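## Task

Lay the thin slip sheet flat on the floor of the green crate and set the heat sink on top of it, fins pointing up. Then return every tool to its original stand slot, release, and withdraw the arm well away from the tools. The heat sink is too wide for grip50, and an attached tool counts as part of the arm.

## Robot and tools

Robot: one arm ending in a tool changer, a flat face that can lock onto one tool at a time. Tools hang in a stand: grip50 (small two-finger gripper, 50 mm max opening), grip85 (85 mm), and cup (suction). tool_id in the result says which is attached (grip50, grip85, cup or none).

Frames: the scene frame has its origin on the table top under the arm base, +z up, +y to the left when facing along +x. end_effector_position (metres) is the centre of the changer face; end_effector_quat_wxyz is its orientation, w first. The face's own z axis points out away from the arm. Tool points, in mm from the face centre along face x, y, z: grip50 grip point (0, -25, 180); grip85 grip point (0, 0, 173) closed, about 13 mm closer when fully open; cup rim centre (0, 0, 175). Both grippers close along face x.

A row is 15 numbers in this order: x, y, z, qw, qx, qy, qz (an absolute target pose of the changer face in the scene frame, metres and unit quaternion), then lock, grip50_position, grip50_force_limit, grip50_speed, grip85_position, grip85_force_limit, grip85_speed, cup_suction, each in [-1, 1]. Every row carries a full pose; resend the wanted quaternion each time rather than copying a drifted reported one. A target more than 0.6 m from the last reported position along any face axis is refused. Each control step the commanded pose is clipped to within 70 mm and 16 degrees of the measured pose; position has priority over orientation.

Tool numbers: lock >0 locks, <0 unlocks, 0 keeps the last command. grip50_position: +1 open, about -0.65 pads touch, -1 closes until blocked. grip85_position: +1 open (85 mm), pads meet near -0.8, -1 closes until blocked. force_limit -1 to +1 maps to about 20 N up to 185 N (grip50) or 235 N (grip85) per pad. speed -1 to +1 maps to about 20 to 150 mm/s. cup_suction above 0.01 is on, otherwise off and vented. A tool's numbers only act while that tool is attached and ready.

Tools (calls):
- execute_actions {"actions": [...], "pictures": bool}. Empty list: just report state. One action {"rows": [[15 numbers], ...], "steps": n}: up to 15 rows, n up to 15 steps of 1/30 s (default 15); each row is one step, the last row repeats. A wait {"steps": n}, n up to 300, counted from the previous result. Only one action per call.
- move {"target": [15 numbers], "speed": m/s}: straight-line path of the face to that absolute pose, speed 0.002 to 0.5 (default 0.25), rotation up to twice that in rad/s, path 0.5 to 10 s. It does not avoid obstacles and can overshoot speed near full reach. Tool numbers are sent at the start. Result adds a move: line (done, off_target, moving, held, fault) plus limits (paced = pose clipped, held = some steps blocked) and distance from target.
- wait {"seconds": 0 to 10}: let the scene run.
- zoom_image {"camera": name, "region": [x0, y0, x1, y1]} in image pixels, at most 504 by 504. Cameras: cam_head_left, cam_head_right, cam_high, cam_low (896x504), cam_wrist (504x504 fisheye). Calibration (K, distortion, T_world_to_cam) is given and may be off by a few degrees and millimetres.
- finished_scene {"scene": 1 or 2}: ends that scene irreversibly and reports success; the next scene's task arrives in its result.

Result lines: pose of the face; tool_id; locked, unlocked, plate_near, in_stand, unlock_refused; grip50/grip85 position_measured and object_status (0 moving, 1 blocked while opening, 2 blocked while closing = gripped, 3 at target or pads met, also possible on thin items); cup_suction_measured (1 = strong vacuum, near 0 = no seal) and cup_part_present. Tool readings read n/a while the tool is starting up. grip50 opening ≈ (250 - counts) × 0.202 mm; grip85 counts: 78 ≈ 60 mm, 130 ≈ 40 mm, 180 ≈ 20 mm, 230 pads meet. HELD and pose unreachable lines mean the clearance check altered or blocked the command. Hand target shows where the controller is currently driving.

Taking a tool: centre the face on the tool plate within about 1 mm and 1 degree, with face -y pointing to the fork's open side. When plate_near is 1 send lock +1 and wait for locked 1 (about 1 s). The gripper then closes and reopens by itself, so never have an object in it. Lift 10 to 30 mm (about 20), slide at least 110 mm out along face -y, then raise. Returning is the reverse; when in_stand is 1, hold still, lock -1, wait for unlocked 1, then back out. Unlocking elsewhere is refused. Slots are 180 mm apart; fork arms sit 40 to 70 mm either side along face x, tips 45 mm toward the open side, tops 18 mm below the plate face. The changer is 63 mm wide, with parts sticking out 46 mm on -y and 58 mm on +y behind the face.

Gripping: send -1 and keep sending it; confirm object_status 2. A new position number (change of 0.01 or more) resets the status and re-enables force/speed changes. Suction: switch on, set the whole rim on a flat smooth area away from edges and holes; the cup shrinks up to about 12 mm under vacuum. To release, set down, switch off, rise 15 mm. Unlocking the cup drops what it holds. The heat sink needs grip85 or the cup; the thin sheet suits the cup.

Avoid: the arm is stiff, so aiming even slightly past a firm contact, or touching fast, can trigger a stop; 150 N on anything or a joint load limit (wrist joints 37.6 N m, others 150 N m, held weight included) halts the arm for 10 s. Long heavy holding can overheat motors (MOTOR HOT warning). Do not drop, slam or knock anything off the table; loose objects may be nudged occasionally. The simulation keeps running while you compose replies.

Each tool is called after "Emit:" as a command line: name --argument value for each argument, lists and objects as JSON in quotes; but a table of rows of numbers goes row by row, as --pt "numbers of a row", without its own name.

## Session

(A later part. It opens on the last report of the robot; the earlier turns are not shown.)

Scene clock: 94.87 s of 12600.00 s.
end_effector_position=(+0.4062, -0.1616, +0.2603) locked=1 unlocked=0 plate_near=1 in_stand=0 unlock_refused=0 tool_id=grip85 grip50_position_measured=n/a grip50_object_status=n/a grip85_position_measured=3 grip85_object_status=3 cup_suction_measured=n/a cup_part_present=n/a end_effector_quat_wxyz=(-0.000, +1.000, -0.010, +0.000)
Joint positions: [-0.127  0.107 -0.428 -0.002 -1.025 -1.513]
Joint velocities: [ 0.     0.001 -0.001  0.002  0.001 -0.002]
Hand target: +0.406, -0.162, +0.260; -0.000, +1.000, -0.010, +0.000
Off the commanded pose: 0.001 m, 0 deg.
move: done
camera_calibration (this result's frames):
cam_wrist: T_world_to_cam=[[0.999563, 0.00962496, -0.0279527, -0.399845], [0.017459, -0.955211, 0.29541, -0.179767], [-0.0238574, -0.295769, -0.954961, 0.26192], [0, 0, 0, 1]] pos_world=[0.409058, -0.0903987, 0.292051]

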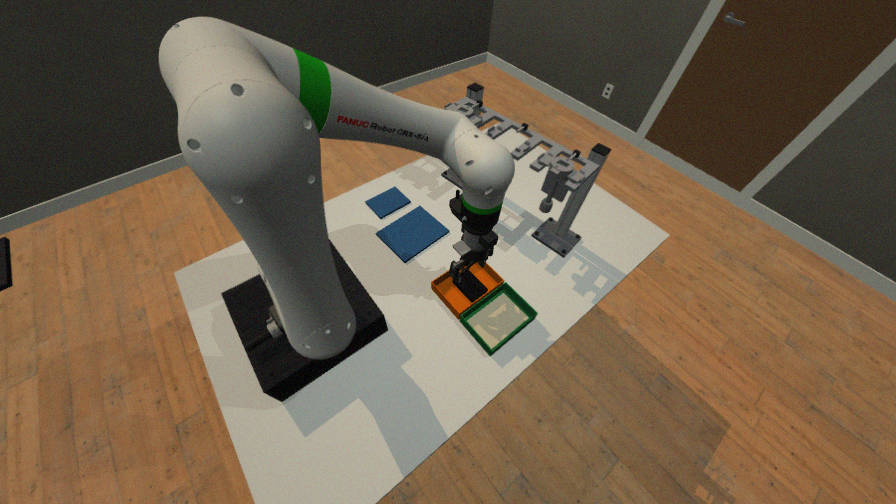

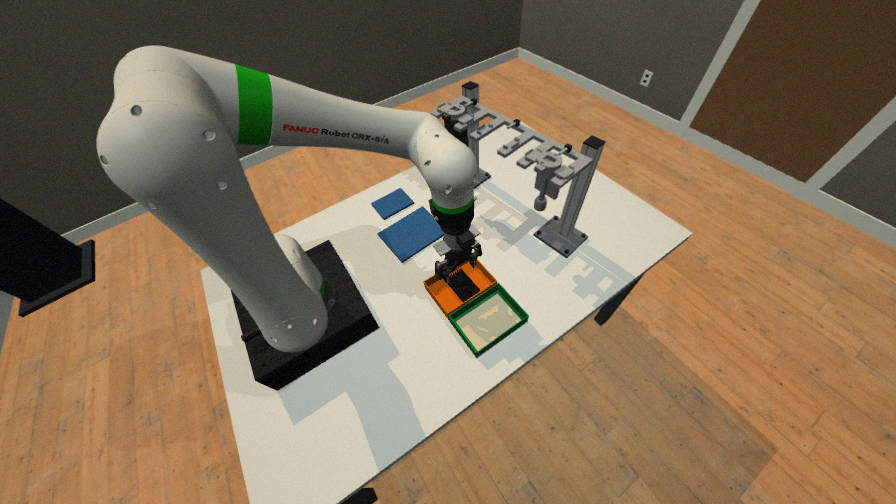

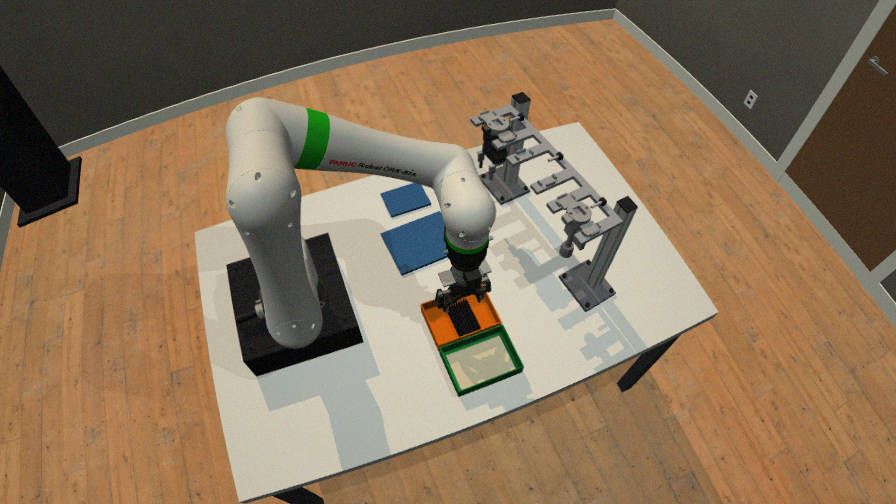

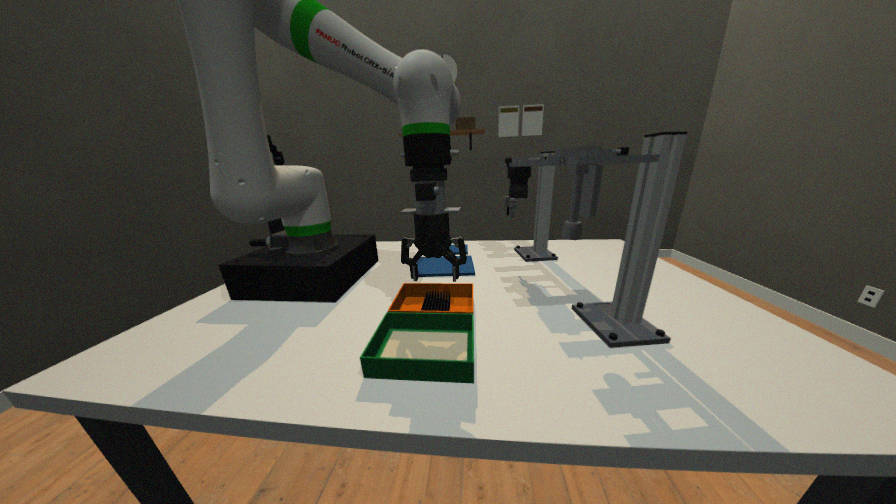

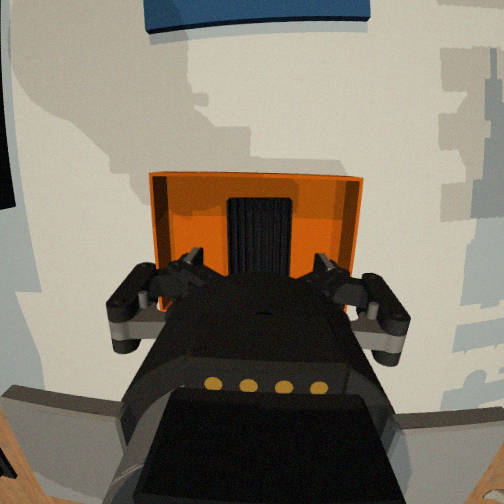

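Emit:
move --target '[0.407,-0.162,0.1955,0,1,-0.01,0,0,1,0,0,1,0,0,0]' --speed 0.06

Emit:
move --target '[0.407,-0.162,0.1955,0,1,-0.01,0,0,1,0,0,-1,-0.3,-0.5,0]'

Emit:
move --target '[0.407,-0.162,0.265,0,1,-0.01,0,0,1,0,0,-1,-0.3,-0.5,0]' --speed 0.1

Emit:
move --target '[0.402,-0.304,0.265,0,1,-0.01,0,0,1,0,0,-1,-0.3,-0.5,0]' --speed 0.15

Emit:
move --target '[0.402,-0.304,0.1995,0,1,-0.01,0,0,1,0,0,-1,-0.3,-0.5,0]' --speed 0.03

Emit:
execute_actions --actions '[{"rows":[[0.402,-0.304,0.1995,0,1,-0.01,0,0,1,0,0,1,0,0,0]]}]' --pictures false

Emit:
move --target '[0.402,-0.304,0.27,0,1,-0.01,0,0,1,0,0,1,0,0,0]' --speed 0.1

Emit:
move --target '[0.5173,-0.011,0.379,0,0.66,0.7513,0,0,1,0,0,1,0,0,0]' --speed 0.4

Scene clock: 99.47 s of 12600.00 s.
end_effector_position=(+0.4067, -0.1620, +0.1956) locked=1 unlocked=0 plate_near=1 in_stand=0 unlock_refused=0 tool_id=grip85 grip50_position_measured=n/a grip50_object_status=n/a grip85_position_measured=3 grip85_object_status=3 cup_suction_measured=n/a cup_part_present=n/a end_effector_quat_wxyz=(+0.000, +1.000, -0.010, +0.000)
Joint positions: [-0.127  0.212 -0.489 -0.001 -0.86  -1.513]
Joint velocities: [ 0.001  0.001 -0.     0.     0.001 -0.   ]
Hand target: +0.407, -0.162, +0.196; +0.000, +1.000, -0.010, -0.000
Off the commanded pose: 0.000 m, 0 deg.
move: done
camera_calibration (this result's frames):
cam_wrist: T_world_to_cam=[[0.999534, 0.0100571, -0.028823, -0.401933], [0.0181547, -0.954896, 0.296385, -0.161485], [-0.0245422, -0.29677, -0.954634, 0.200079], [0, 0, 0, 1]] pos_world=[0.409588, -0.0907822, 0.227279]

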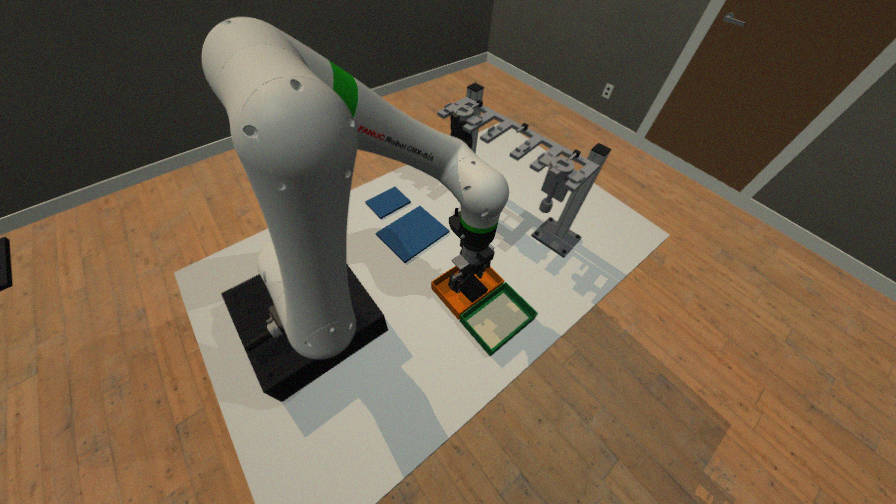

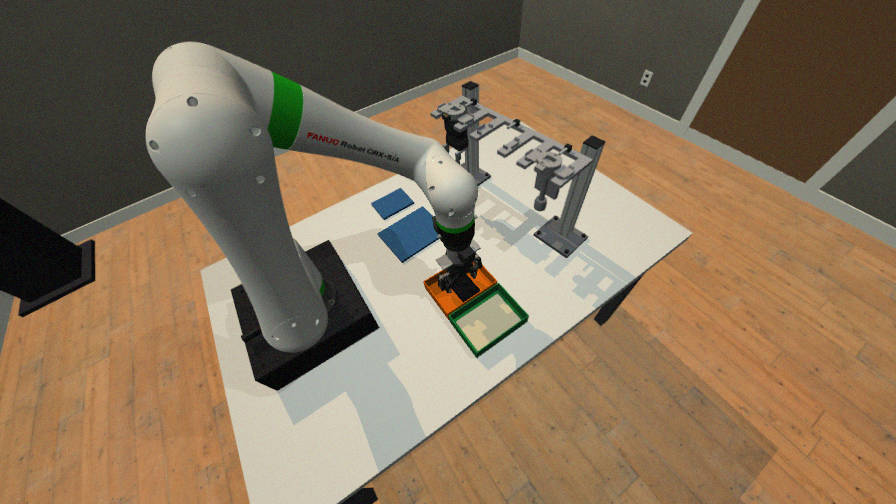

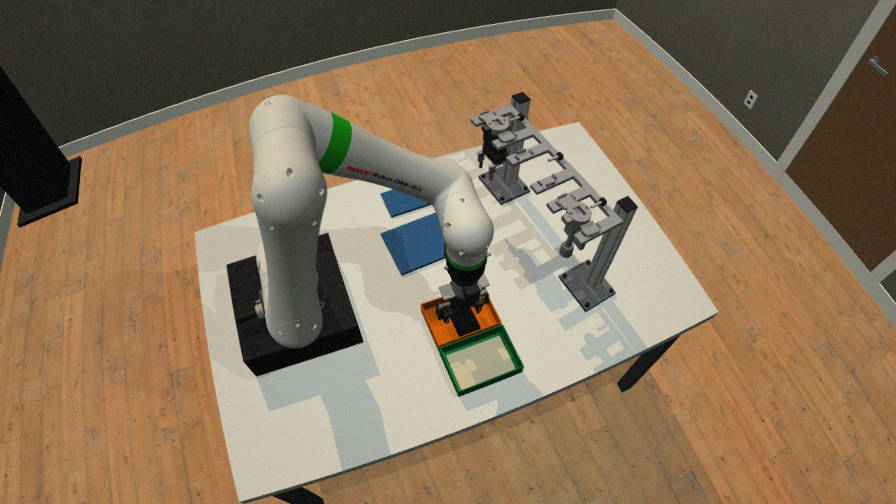

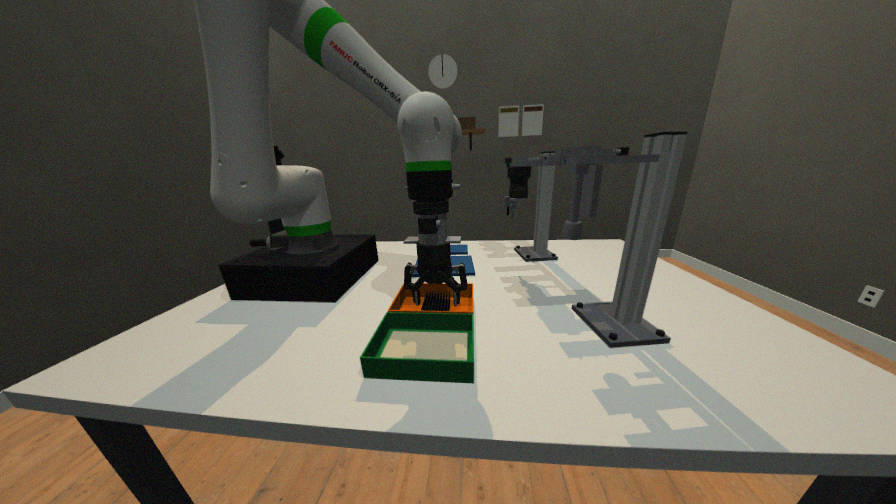

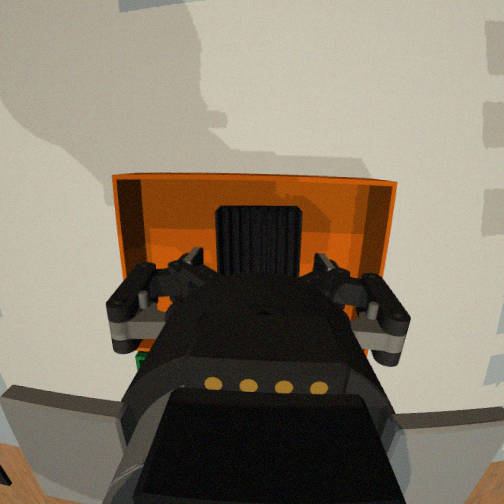

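Scene clock: 100.30 s of 12600.00 s.
end_effector_position=(+0.4071, -0.1621, +0.1956) locked=1 unlocked=0 plate_near=1 in_stand=0 unlock_refused=0 tool_id=grip85 grip50_position_measured=n/a grip50_object_status=n/a grip85_position_measured=79 grip85_object_status=2 cup_suction_measured=n/a cup_part_present=n/a end_effector_quat_wxyz=(+0.000, +1.000, -0.010, +0.000)
Joint positions: [-0.127  0.213 -0.488 -0.001 -0.86  -1.512]
Joint velocities: [-0.    -0.     0.001  0.001 -0.    -0.   ]
Hand target: +0.407, -0.162, +0.195; +0.000, +1.000, -0.010, -0.000
Off the commanded pose: 0.000 m, 0 deg.
move: done
camera_calibration (this result's frames):
cam_wrist: T_world_to_cam=[[0.999529, 0.0107056, -0.0287706, -0.402202], [0.0187588, -0.954883, 0.296389, -0.16176], [-0.0242996, -0.296789, -0.954634, 0.199964], [0, 0, 0, 1]] pos_world=[0.409905, -0.0908089, 0.227265]

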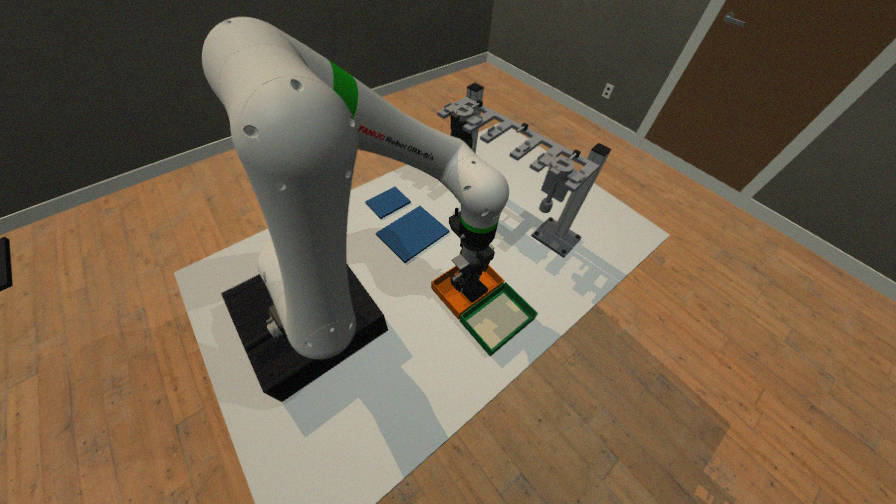

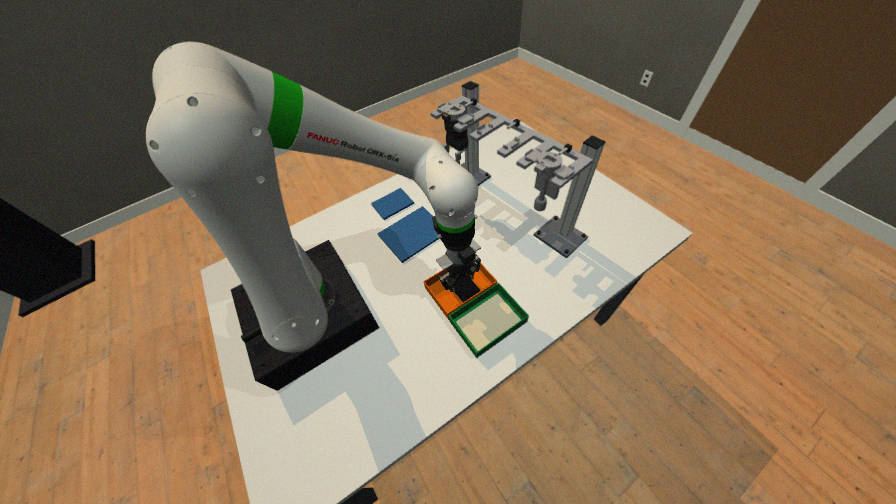

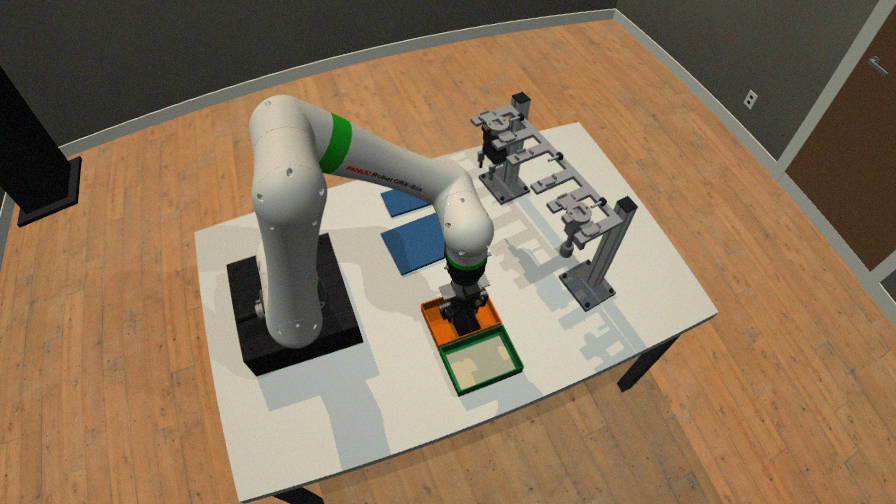

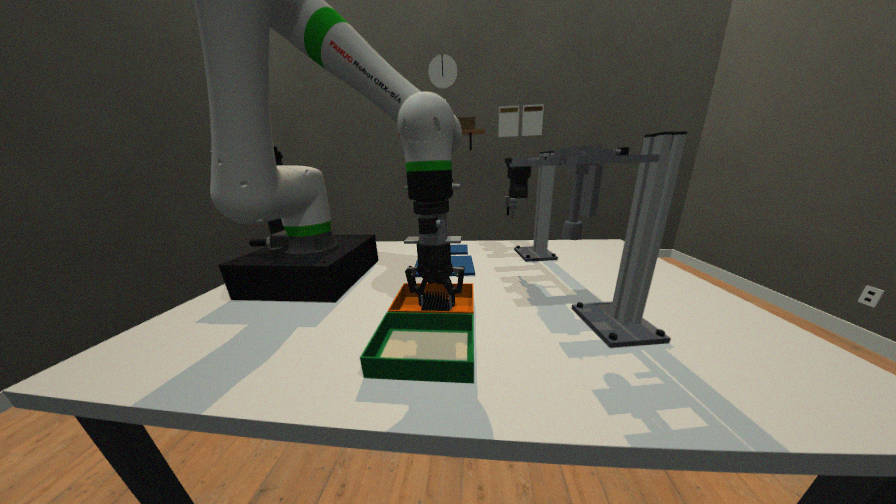

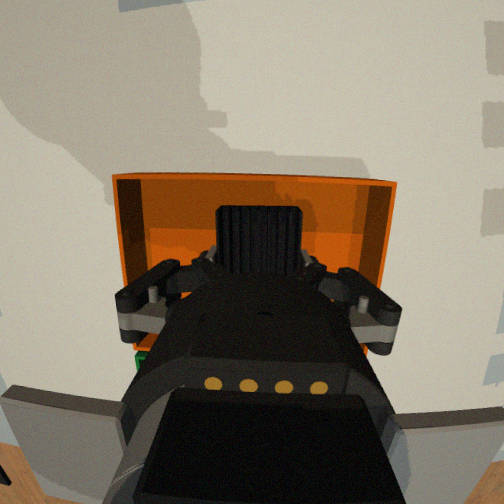

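Scene clock: 101.37 s of 12600.00 s.
end_effector_position=(+0.4073, -0.1620, +0.2649) locked=1 unlocked=0 plate_near=1 in_stand=0 unlock_refused=0 tool_id=grip85 grip50_position_measured=n/a grip50_object_status=n/a grip85_position_measured=80 grip85_object_status=2 cup_suction_measured=n/a cup_part_present=n/a end_effector_quat_wxyz=(-0.000, +1.000, -0.010, -0.000)
Joint positions: [-0.128  0.104 -0.42  -0.001 -1.037 -1.512]
Joint velocities: [ 0.001 -0.001  0.001  0.    -0.001  0.002]
Hand target: +0.407, -0.162, +0.265; -0.000, +1.000, -0.010, +0.000
Off the commanded pose: 0.000 m, 0 deg.
move: done
camera_calibration (this result's frames):
cam_wrist: T_world_to_cam=[[0.999523, 0.0109337, -0.028866, -0.400337], [0.0189932, -0.955021, 0.295928, -0.182223], [-0.0243321, -0.296335, -0.954774, 0.266261], [0, 0, 0, 1]] pos_world=[0.410086, -0.0907476, 0.296588]

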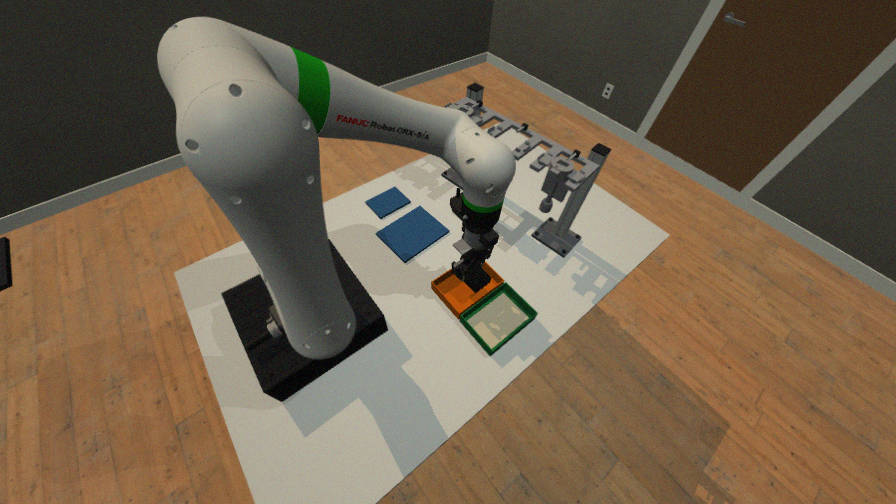

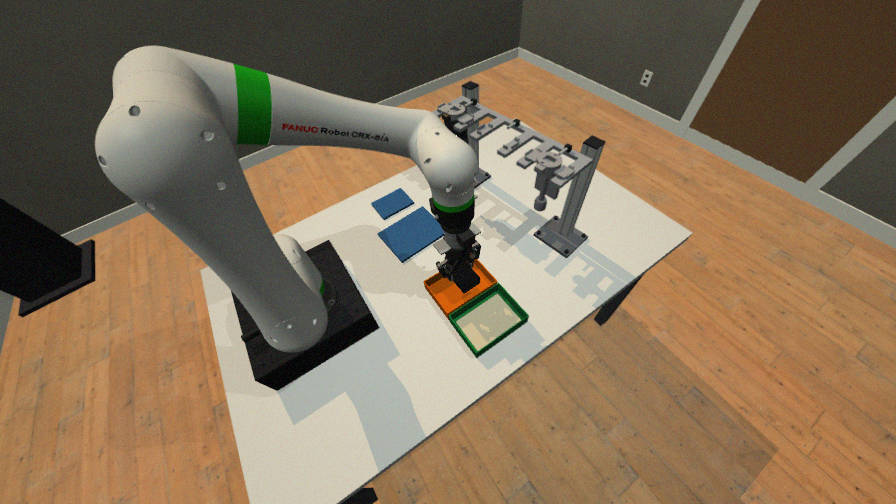

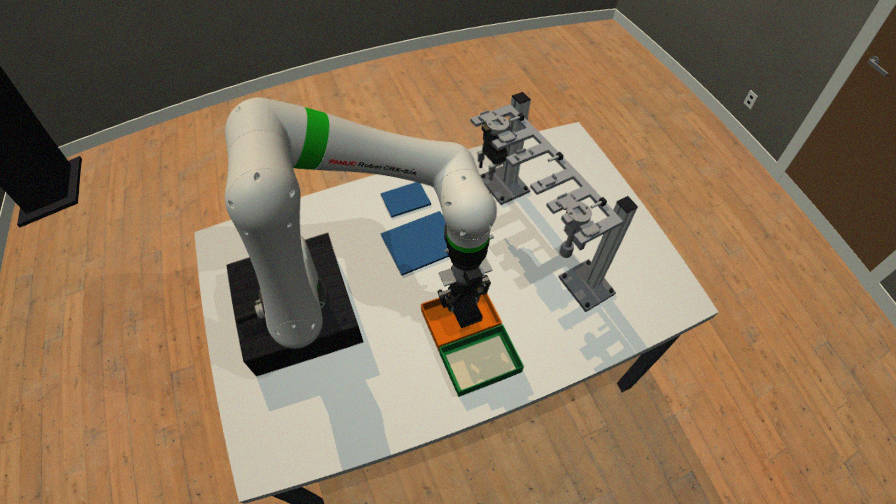

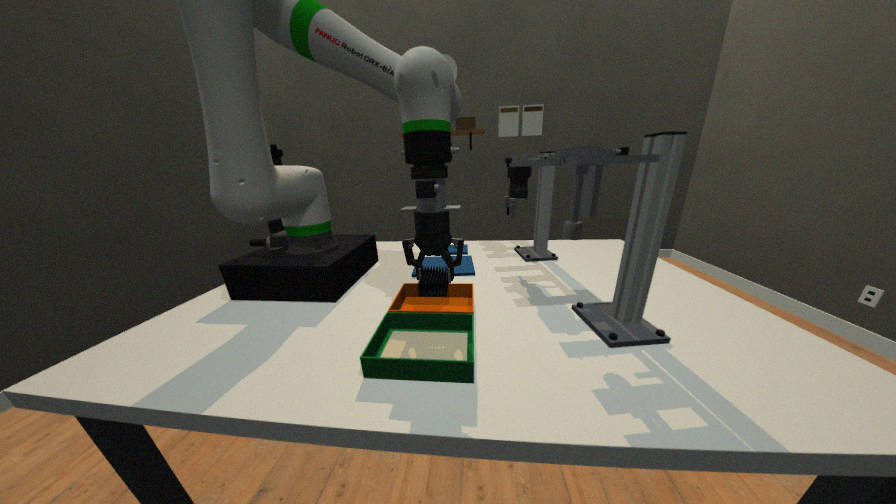

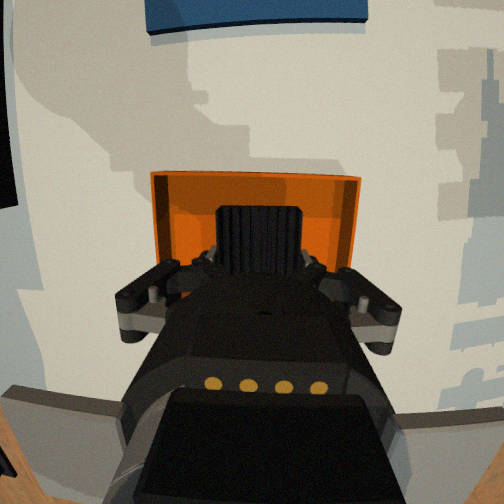

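Scene clock: 102.70 s of 12600.00 s.
end_effector_position=(+0.4018, -0.3038, +0.2648) locked=1 unlocked=0 plate_near=1 in_stand=0 unlock_refused=0 tool_id=grip85 grip50_position_measured=n/a grip50_object_status=n/a grip85_position_measured=80 grip85_object_status=2 cup_suction_measured=n/a cup_part_present=n/a end_effector_quat_wxyz=(-0.000, +1.000, -0.010, +0.001)
Joint positions: [-0.439  0.258 -0.234 -0.006 -1.069 -1.198]
Joint velocities: [-0.001  0.     0.001  0.001 -0.001  0.001]
Hand target: +0.402, -0.304, +0.265; -0.000, +1.000, -0.010, +0.001
Off the commanded pose: 0.000 m, 0 deg.
move: done
camera_calibration (this result's frames):
cam_wrist: T_world_to_cam=[[0.999558, 0.0105651, -0.0277964, -0.393698], [0.0183113, -0.955192, 0.295419, -0.317158], [-0.0234298, -0.295797, -0.954963, 0.223882], [0, 0, 0, 1]] pos_world=[0.404577, -0.232564, 0.29655]

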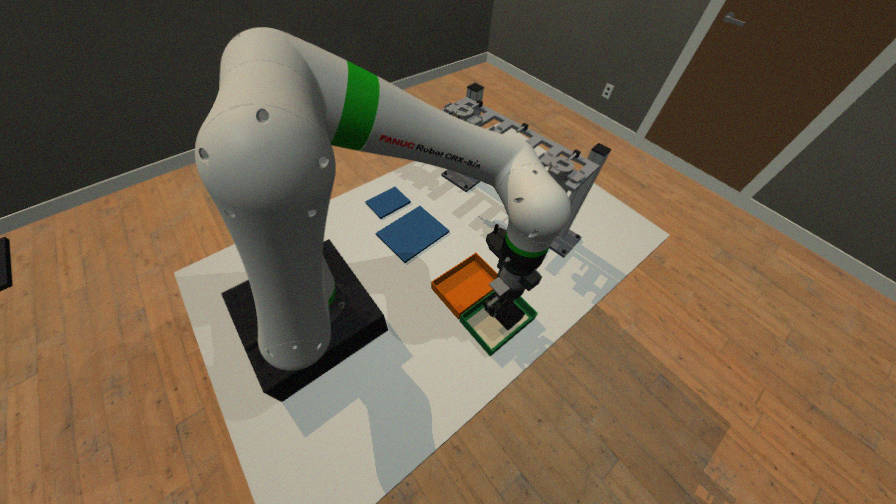

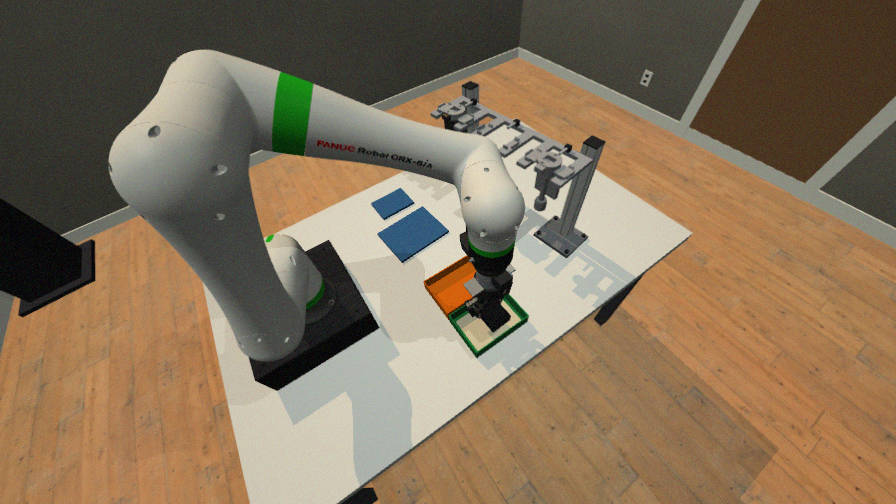

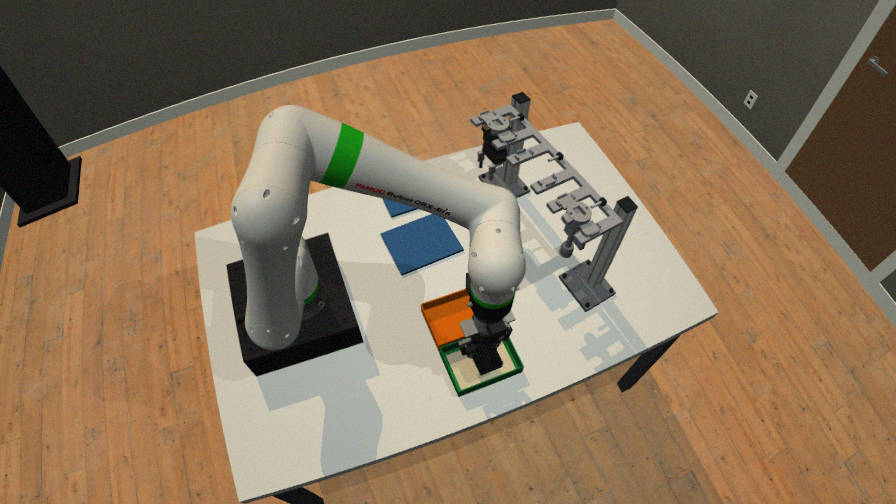

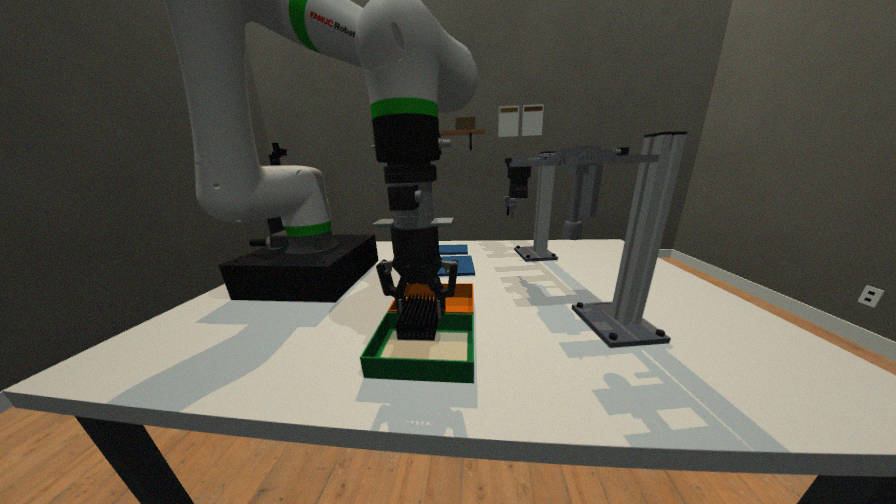

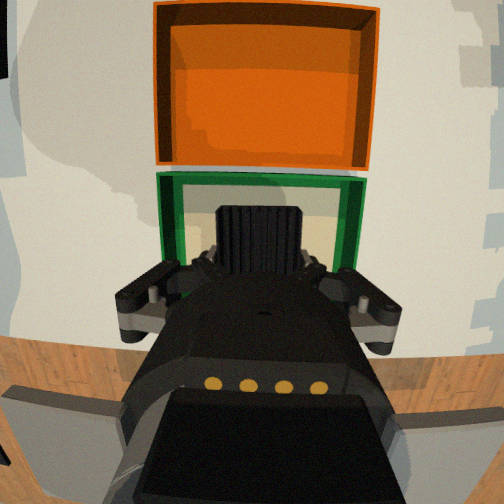

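Scene clock: 105.13 s of 12600.00 s.
end_effector_position=(+0.4017, -0.3040, +0.1996) locked=1 unlocked=0 plate_near=1 in_stand=0 unlock_refused=0 tool_id=grip85 grip50_position_measured=n/a grip50_object_status=n/a grip85_position_measured=80 grip85_object_status=2 cup_suction_measured=n/a cup_part_present=n/a end_effector_quat_wxyz=(+0.000, +1.000, -0.010, -0.000)
Joint positions: [-0.438  0.348 -0.294 -0.005 -0.919 -1.199]
Joint velocities: [-0.001  0.001 -0.     0.     0.001  0.001]
Hand target: +0.402, -0.304, +0.200; +0.000, +1.000, -0.010, -0.000
Off the commanded pose: 0.000 m, 0 deg.
move: done
camera_calibration (this result's frames):
cam_wrist: T_world_to_cam=[[0.999531, 0.0100585, -0.0289117, -0.395381], [0.0181808, -0.954914, 0.296326, -0.298084], [-0.0246276, -0.296712, -0.954649, 0.161702], [0, 0, 0, 1]] pos_world=[0.404597, -0.232689, 0.231267]

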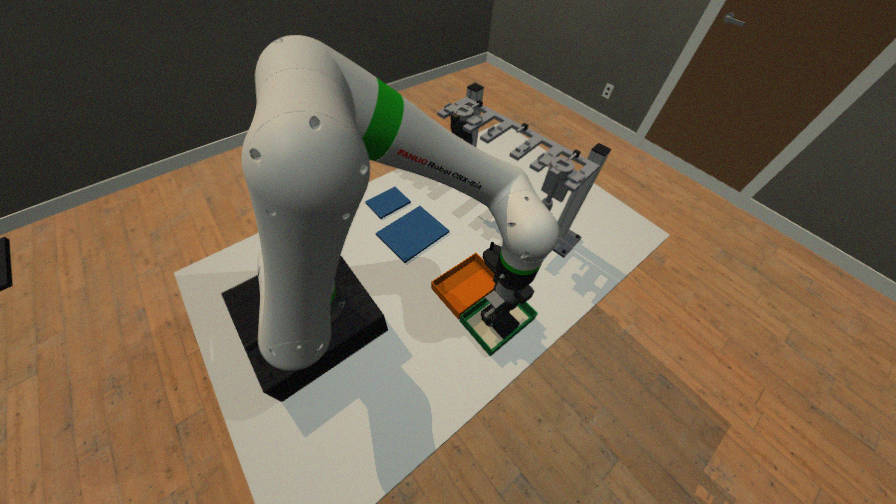

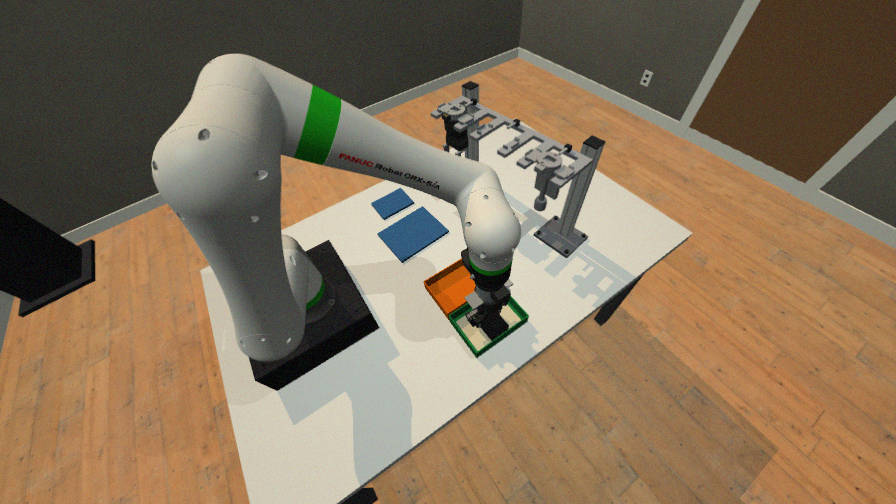

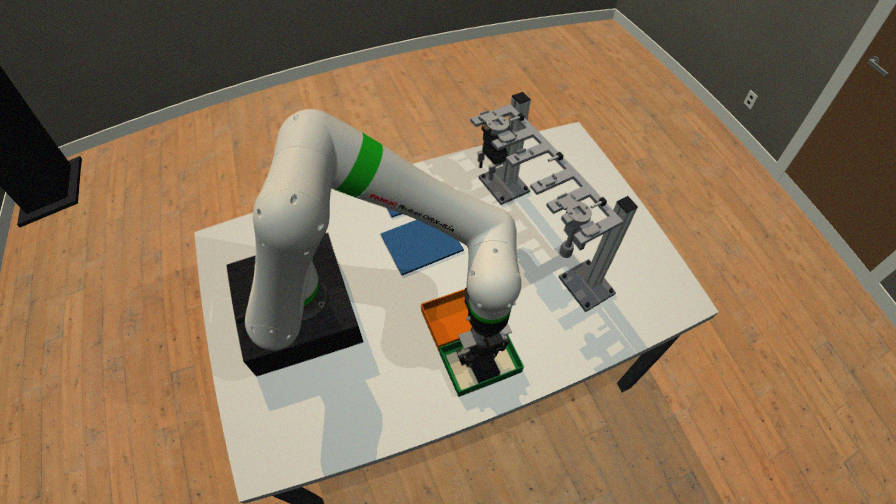

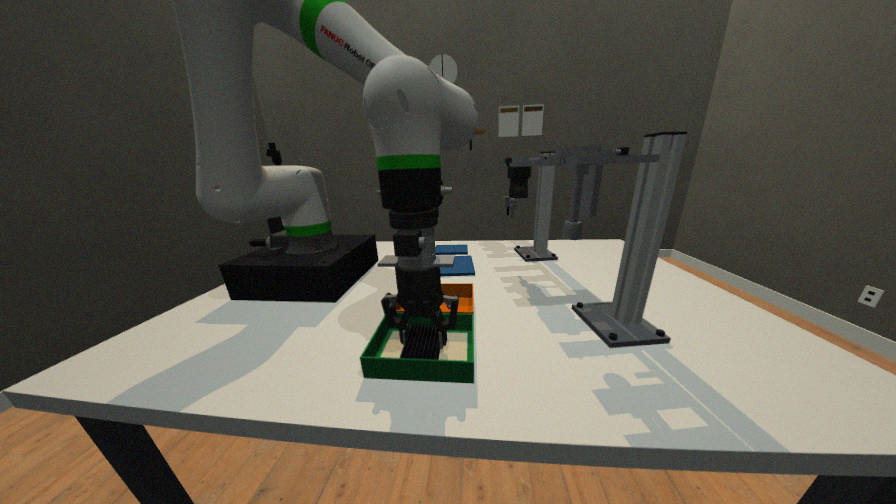

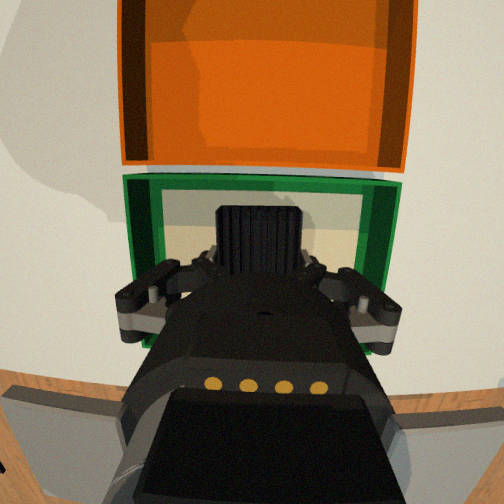

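Scene clock: 105.63 s of 12600.00 s.
end_effector_position=(+0.4020, -0.3041, +0.1995) locked=1 unlocked=0 plate_near=1 in_stand=0 unlock_refused=0 tool_id=grip85 grip50_position_measured=n/a grip50_object_status=n/a grip85_position_measured=4 grip85_object_status=0 cup_suction_measured=n/a cup_part_present=n/a end_effector_quat_wxyz=(+0.000, +1.000, -0.010, -0.000)
Joint positions: [-0.438  0.349 -0.293 -0.005 -0.919 -1.199]
Joint velocities: [ 0.    -0.     0.001  0.001 -0.    -0.001]
Hand target: +0.402, -0.304, +0.199; +0.000, +1.000, -0.010, -0.000
Off the commanded pose: 0.000 m, 0 deg.
Steps of this call (steps 1 to 15: all 15 steps of this action). Readings (end_effector_position | what the end effector reports):
1: (+0.4017, -0.3040, +0.1996) | locked=1 unlocked=0 plate_near=1 in_stand=0 unlock_refused=0 tool_id=grip85 grip50_position_measured=n/a grip50_object_status=n/a grip85_position_measured=80 grip85_object_status=0 cup_suction_measured=n/a cup_part_present=n/a
2: (+0.4017, -0.3039, +0.1995) | locked=1 unlocked=0 plate_near=1 in_stand=0 unlock_refused=0 tool_id=grip85 grip50_position_measured=n/a grip50_object_status=n/a grip85_position_measured=78 grip85_object_status=0 cup_suction_measured=n/a cup_part_present=n/a
4: (+0.4017, -0.3039, +0.1993) | locked=1 unlocked=0 plate_near=1 in_stand=0 unlock_refused=0 tool_id=grip85 grip50_position_measured=n/a grip50_object_status=n/a grip85_position_measured=67 grip85_object_status=0 cup_suction_measured=n/a cup_part_present=n/a
8: (+0.4019, -0.3040, +0.1995) | locked=1 unlocked=0 plate_near=1 in_stand=0 unlock_refused=0 tool_id=grip85 grip50_position_measured=n/a grip50_object_status=n/a grip85_position_measured=38 grip85_object_status=0 cup_suction_measured=n/a cup_part_present=n/a
15: the state above

Scene clock: 106.97 s of 12600.00 s.
end_effector_position=(+0.4023, -0.3040, +0.2699) locked=1 unlocked=0 plate_near=1 in_stand=0 unlock_refused=0 tool_id=grip85 grip50_position_measured=n/a grip50_object_status=n/a grip85_position_measured=3 grip85_object_status=3 cup_suction_measured=n/a cup_part_present=n/a end_effector_quat_wxyz=(-0.000, +1.000, -0.010, +0.000)
Joint positions: [-0.439  0.254 -0.227 -0.005 -1.081 -1.199]
Joint velocities: [-0.    -0.001  0.    -0.001 -0.001 -0.   ]
Hand target: +0.402, -0.304, +0.270; -0.000, +1.000, -0.010, +0.000
Off the commanded pose: 0.000 m, 0 deg.
move: done
camera_calibration (this result's frames):
cam_wrist: T_world_to_cam=[[0.999526, 0.0109239, -0.0287891, -0.393667], [0.0189597, -0.955039, 0.295874, -0.319239], [-0.0242626, -0.29628, -0.954793, 0.228812], [0, 0, 0, 1]] pos_world=[0.405085, -0.232793, 0.301589]

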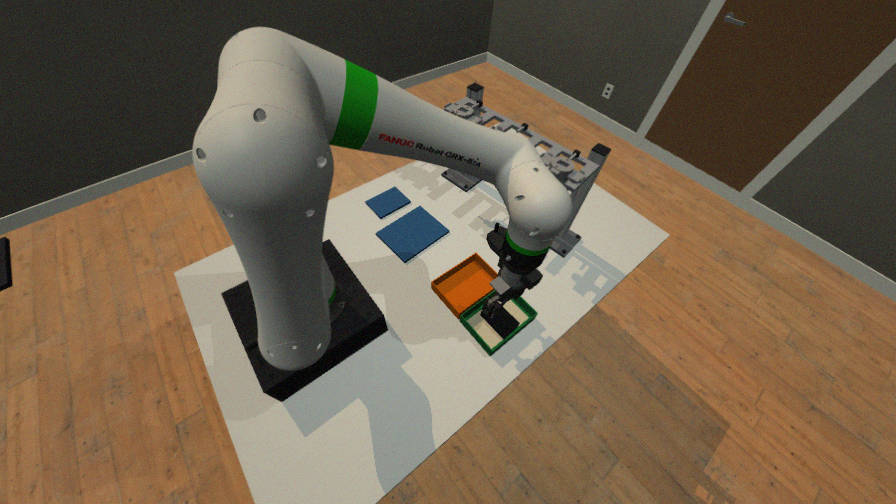

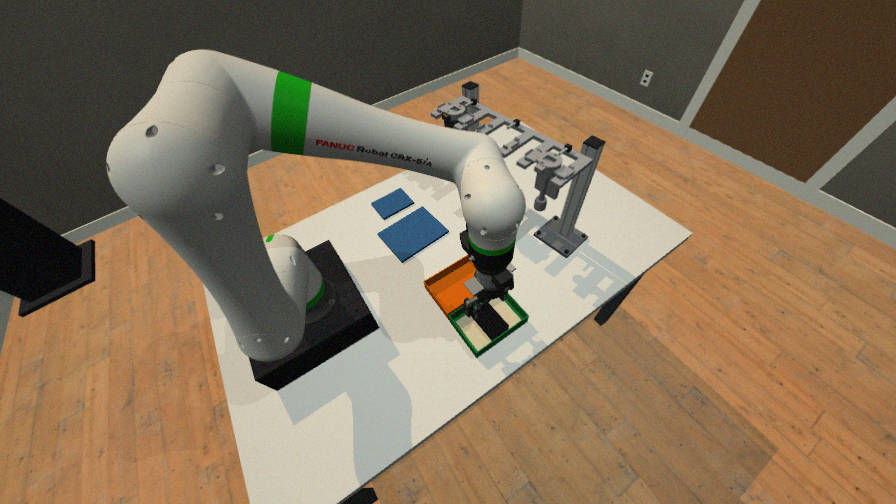

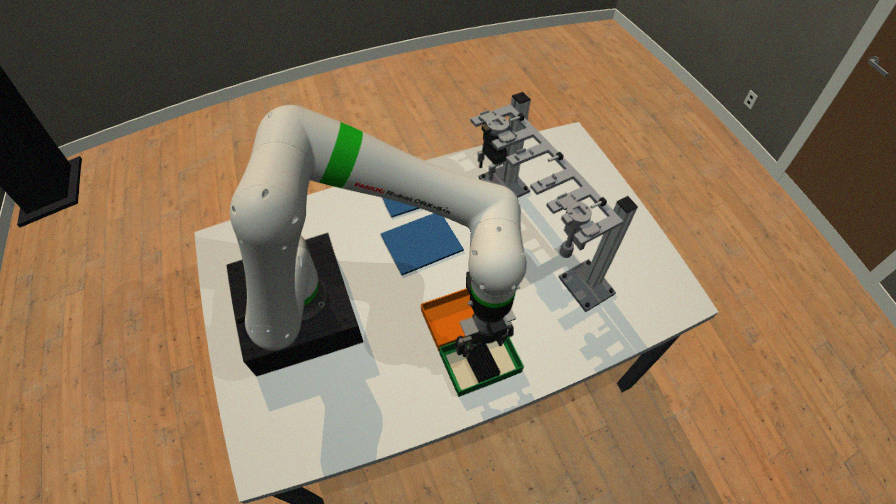

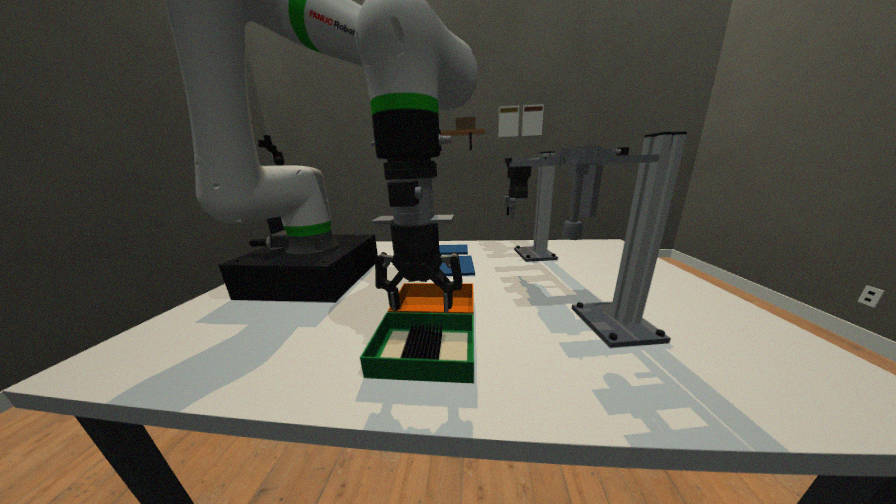

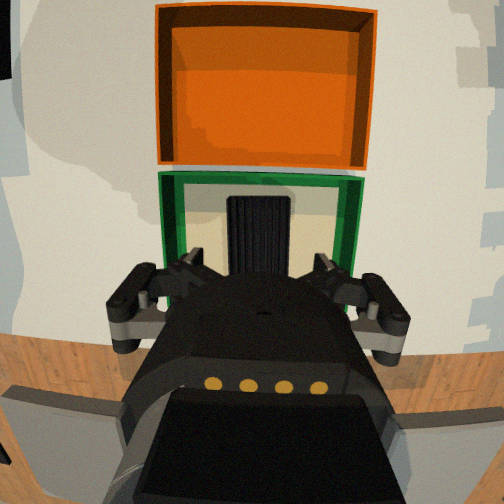

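Scene clock: 109.60 s of 12600.00 s.
end_effector_position=(+0.5183, -0.0115, +0.3789) locked=1 unlocked=0 plate_near=1 in_stand=0 unlock_refused=0 tool_id=grip85 grip50_position_measured=n/a grip50_object_status=n/a grip85_position_measured=3 grip85_object_status=3 cup_suction_measured=n/a cup_part_present=n/a end_effector_quat_wxyz=(-0.000, +0.660, +0.752, -0.001)
Joint positions: [ 0.185  0.19  -0.033  0.004 -1.34  -0.105]
Joint velocities: [ 0.    -0.     0.001 -0.002 -0.001 -0.   ]
Hand target: +0.518, -0.011, +0.379; -0.000, +0.660, +0.752, -0.001
Off the commanded pose: 0.001 m, 0 deg.
move: done
camera_calibration (this result's frames):
cam_wrist: T_world_to_cam=[[-0.159631, 0.986719, -0.0300474, 0.102841], [0.942052, 0.161361, 0.294109, -0.539205], [0.295051, 0.0186428, -0.955299, 0.26069], [0, 0, 0, 1]] pos_world=[0.447459, -0.0193287, 0.410712]

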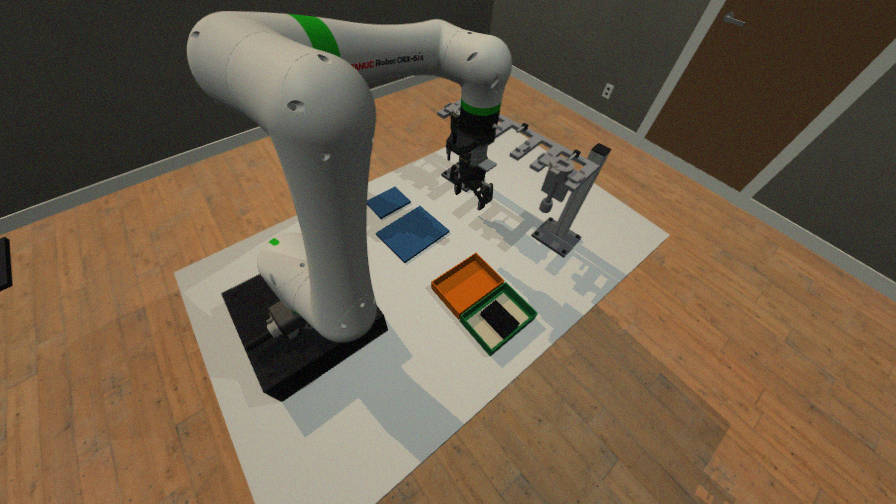

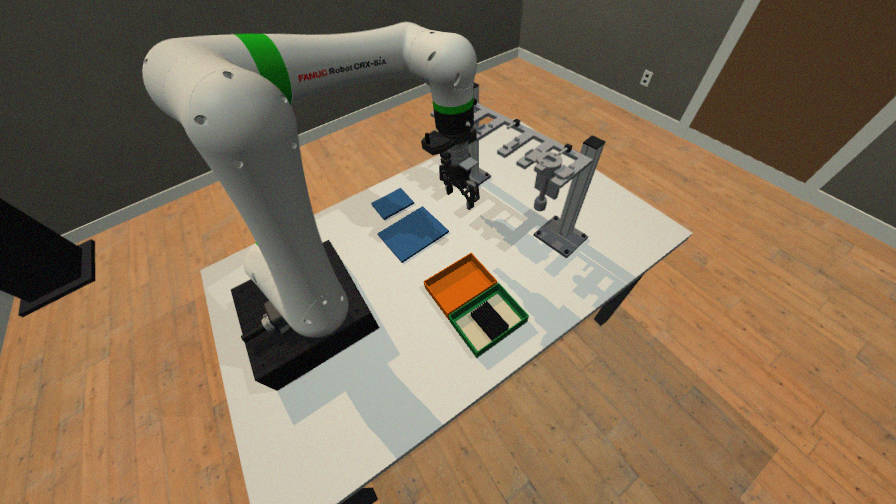

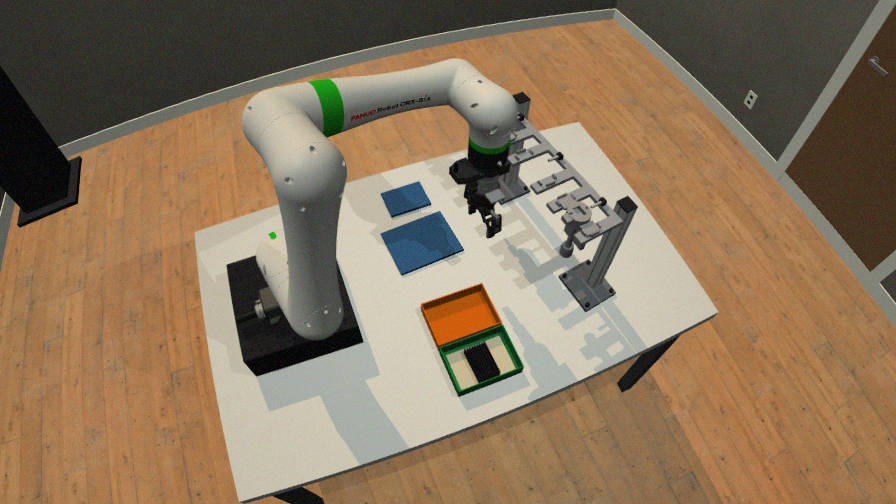

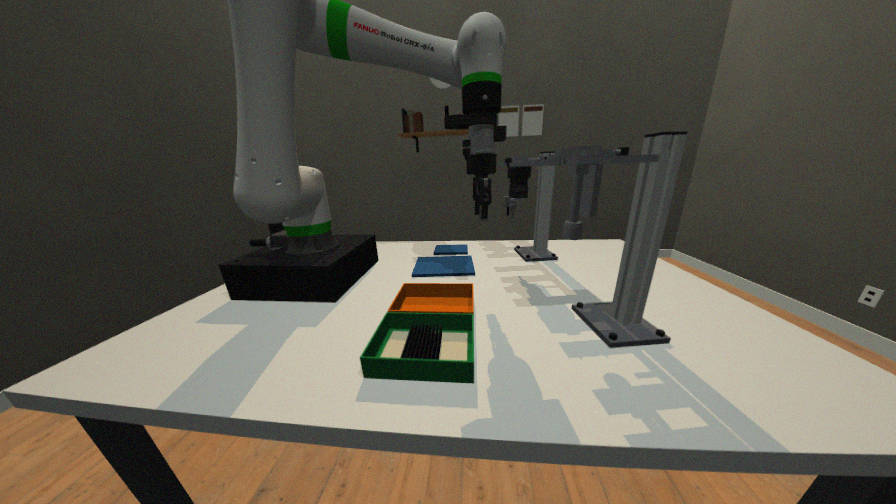

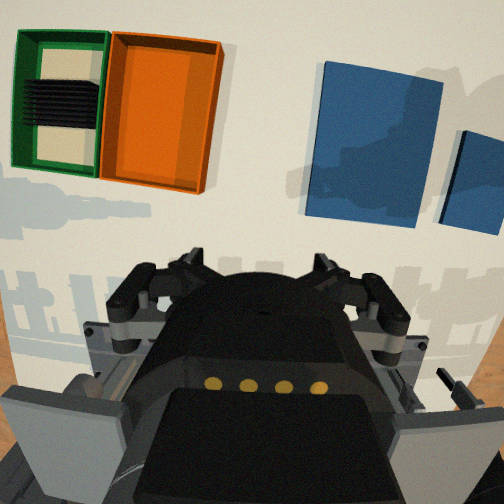

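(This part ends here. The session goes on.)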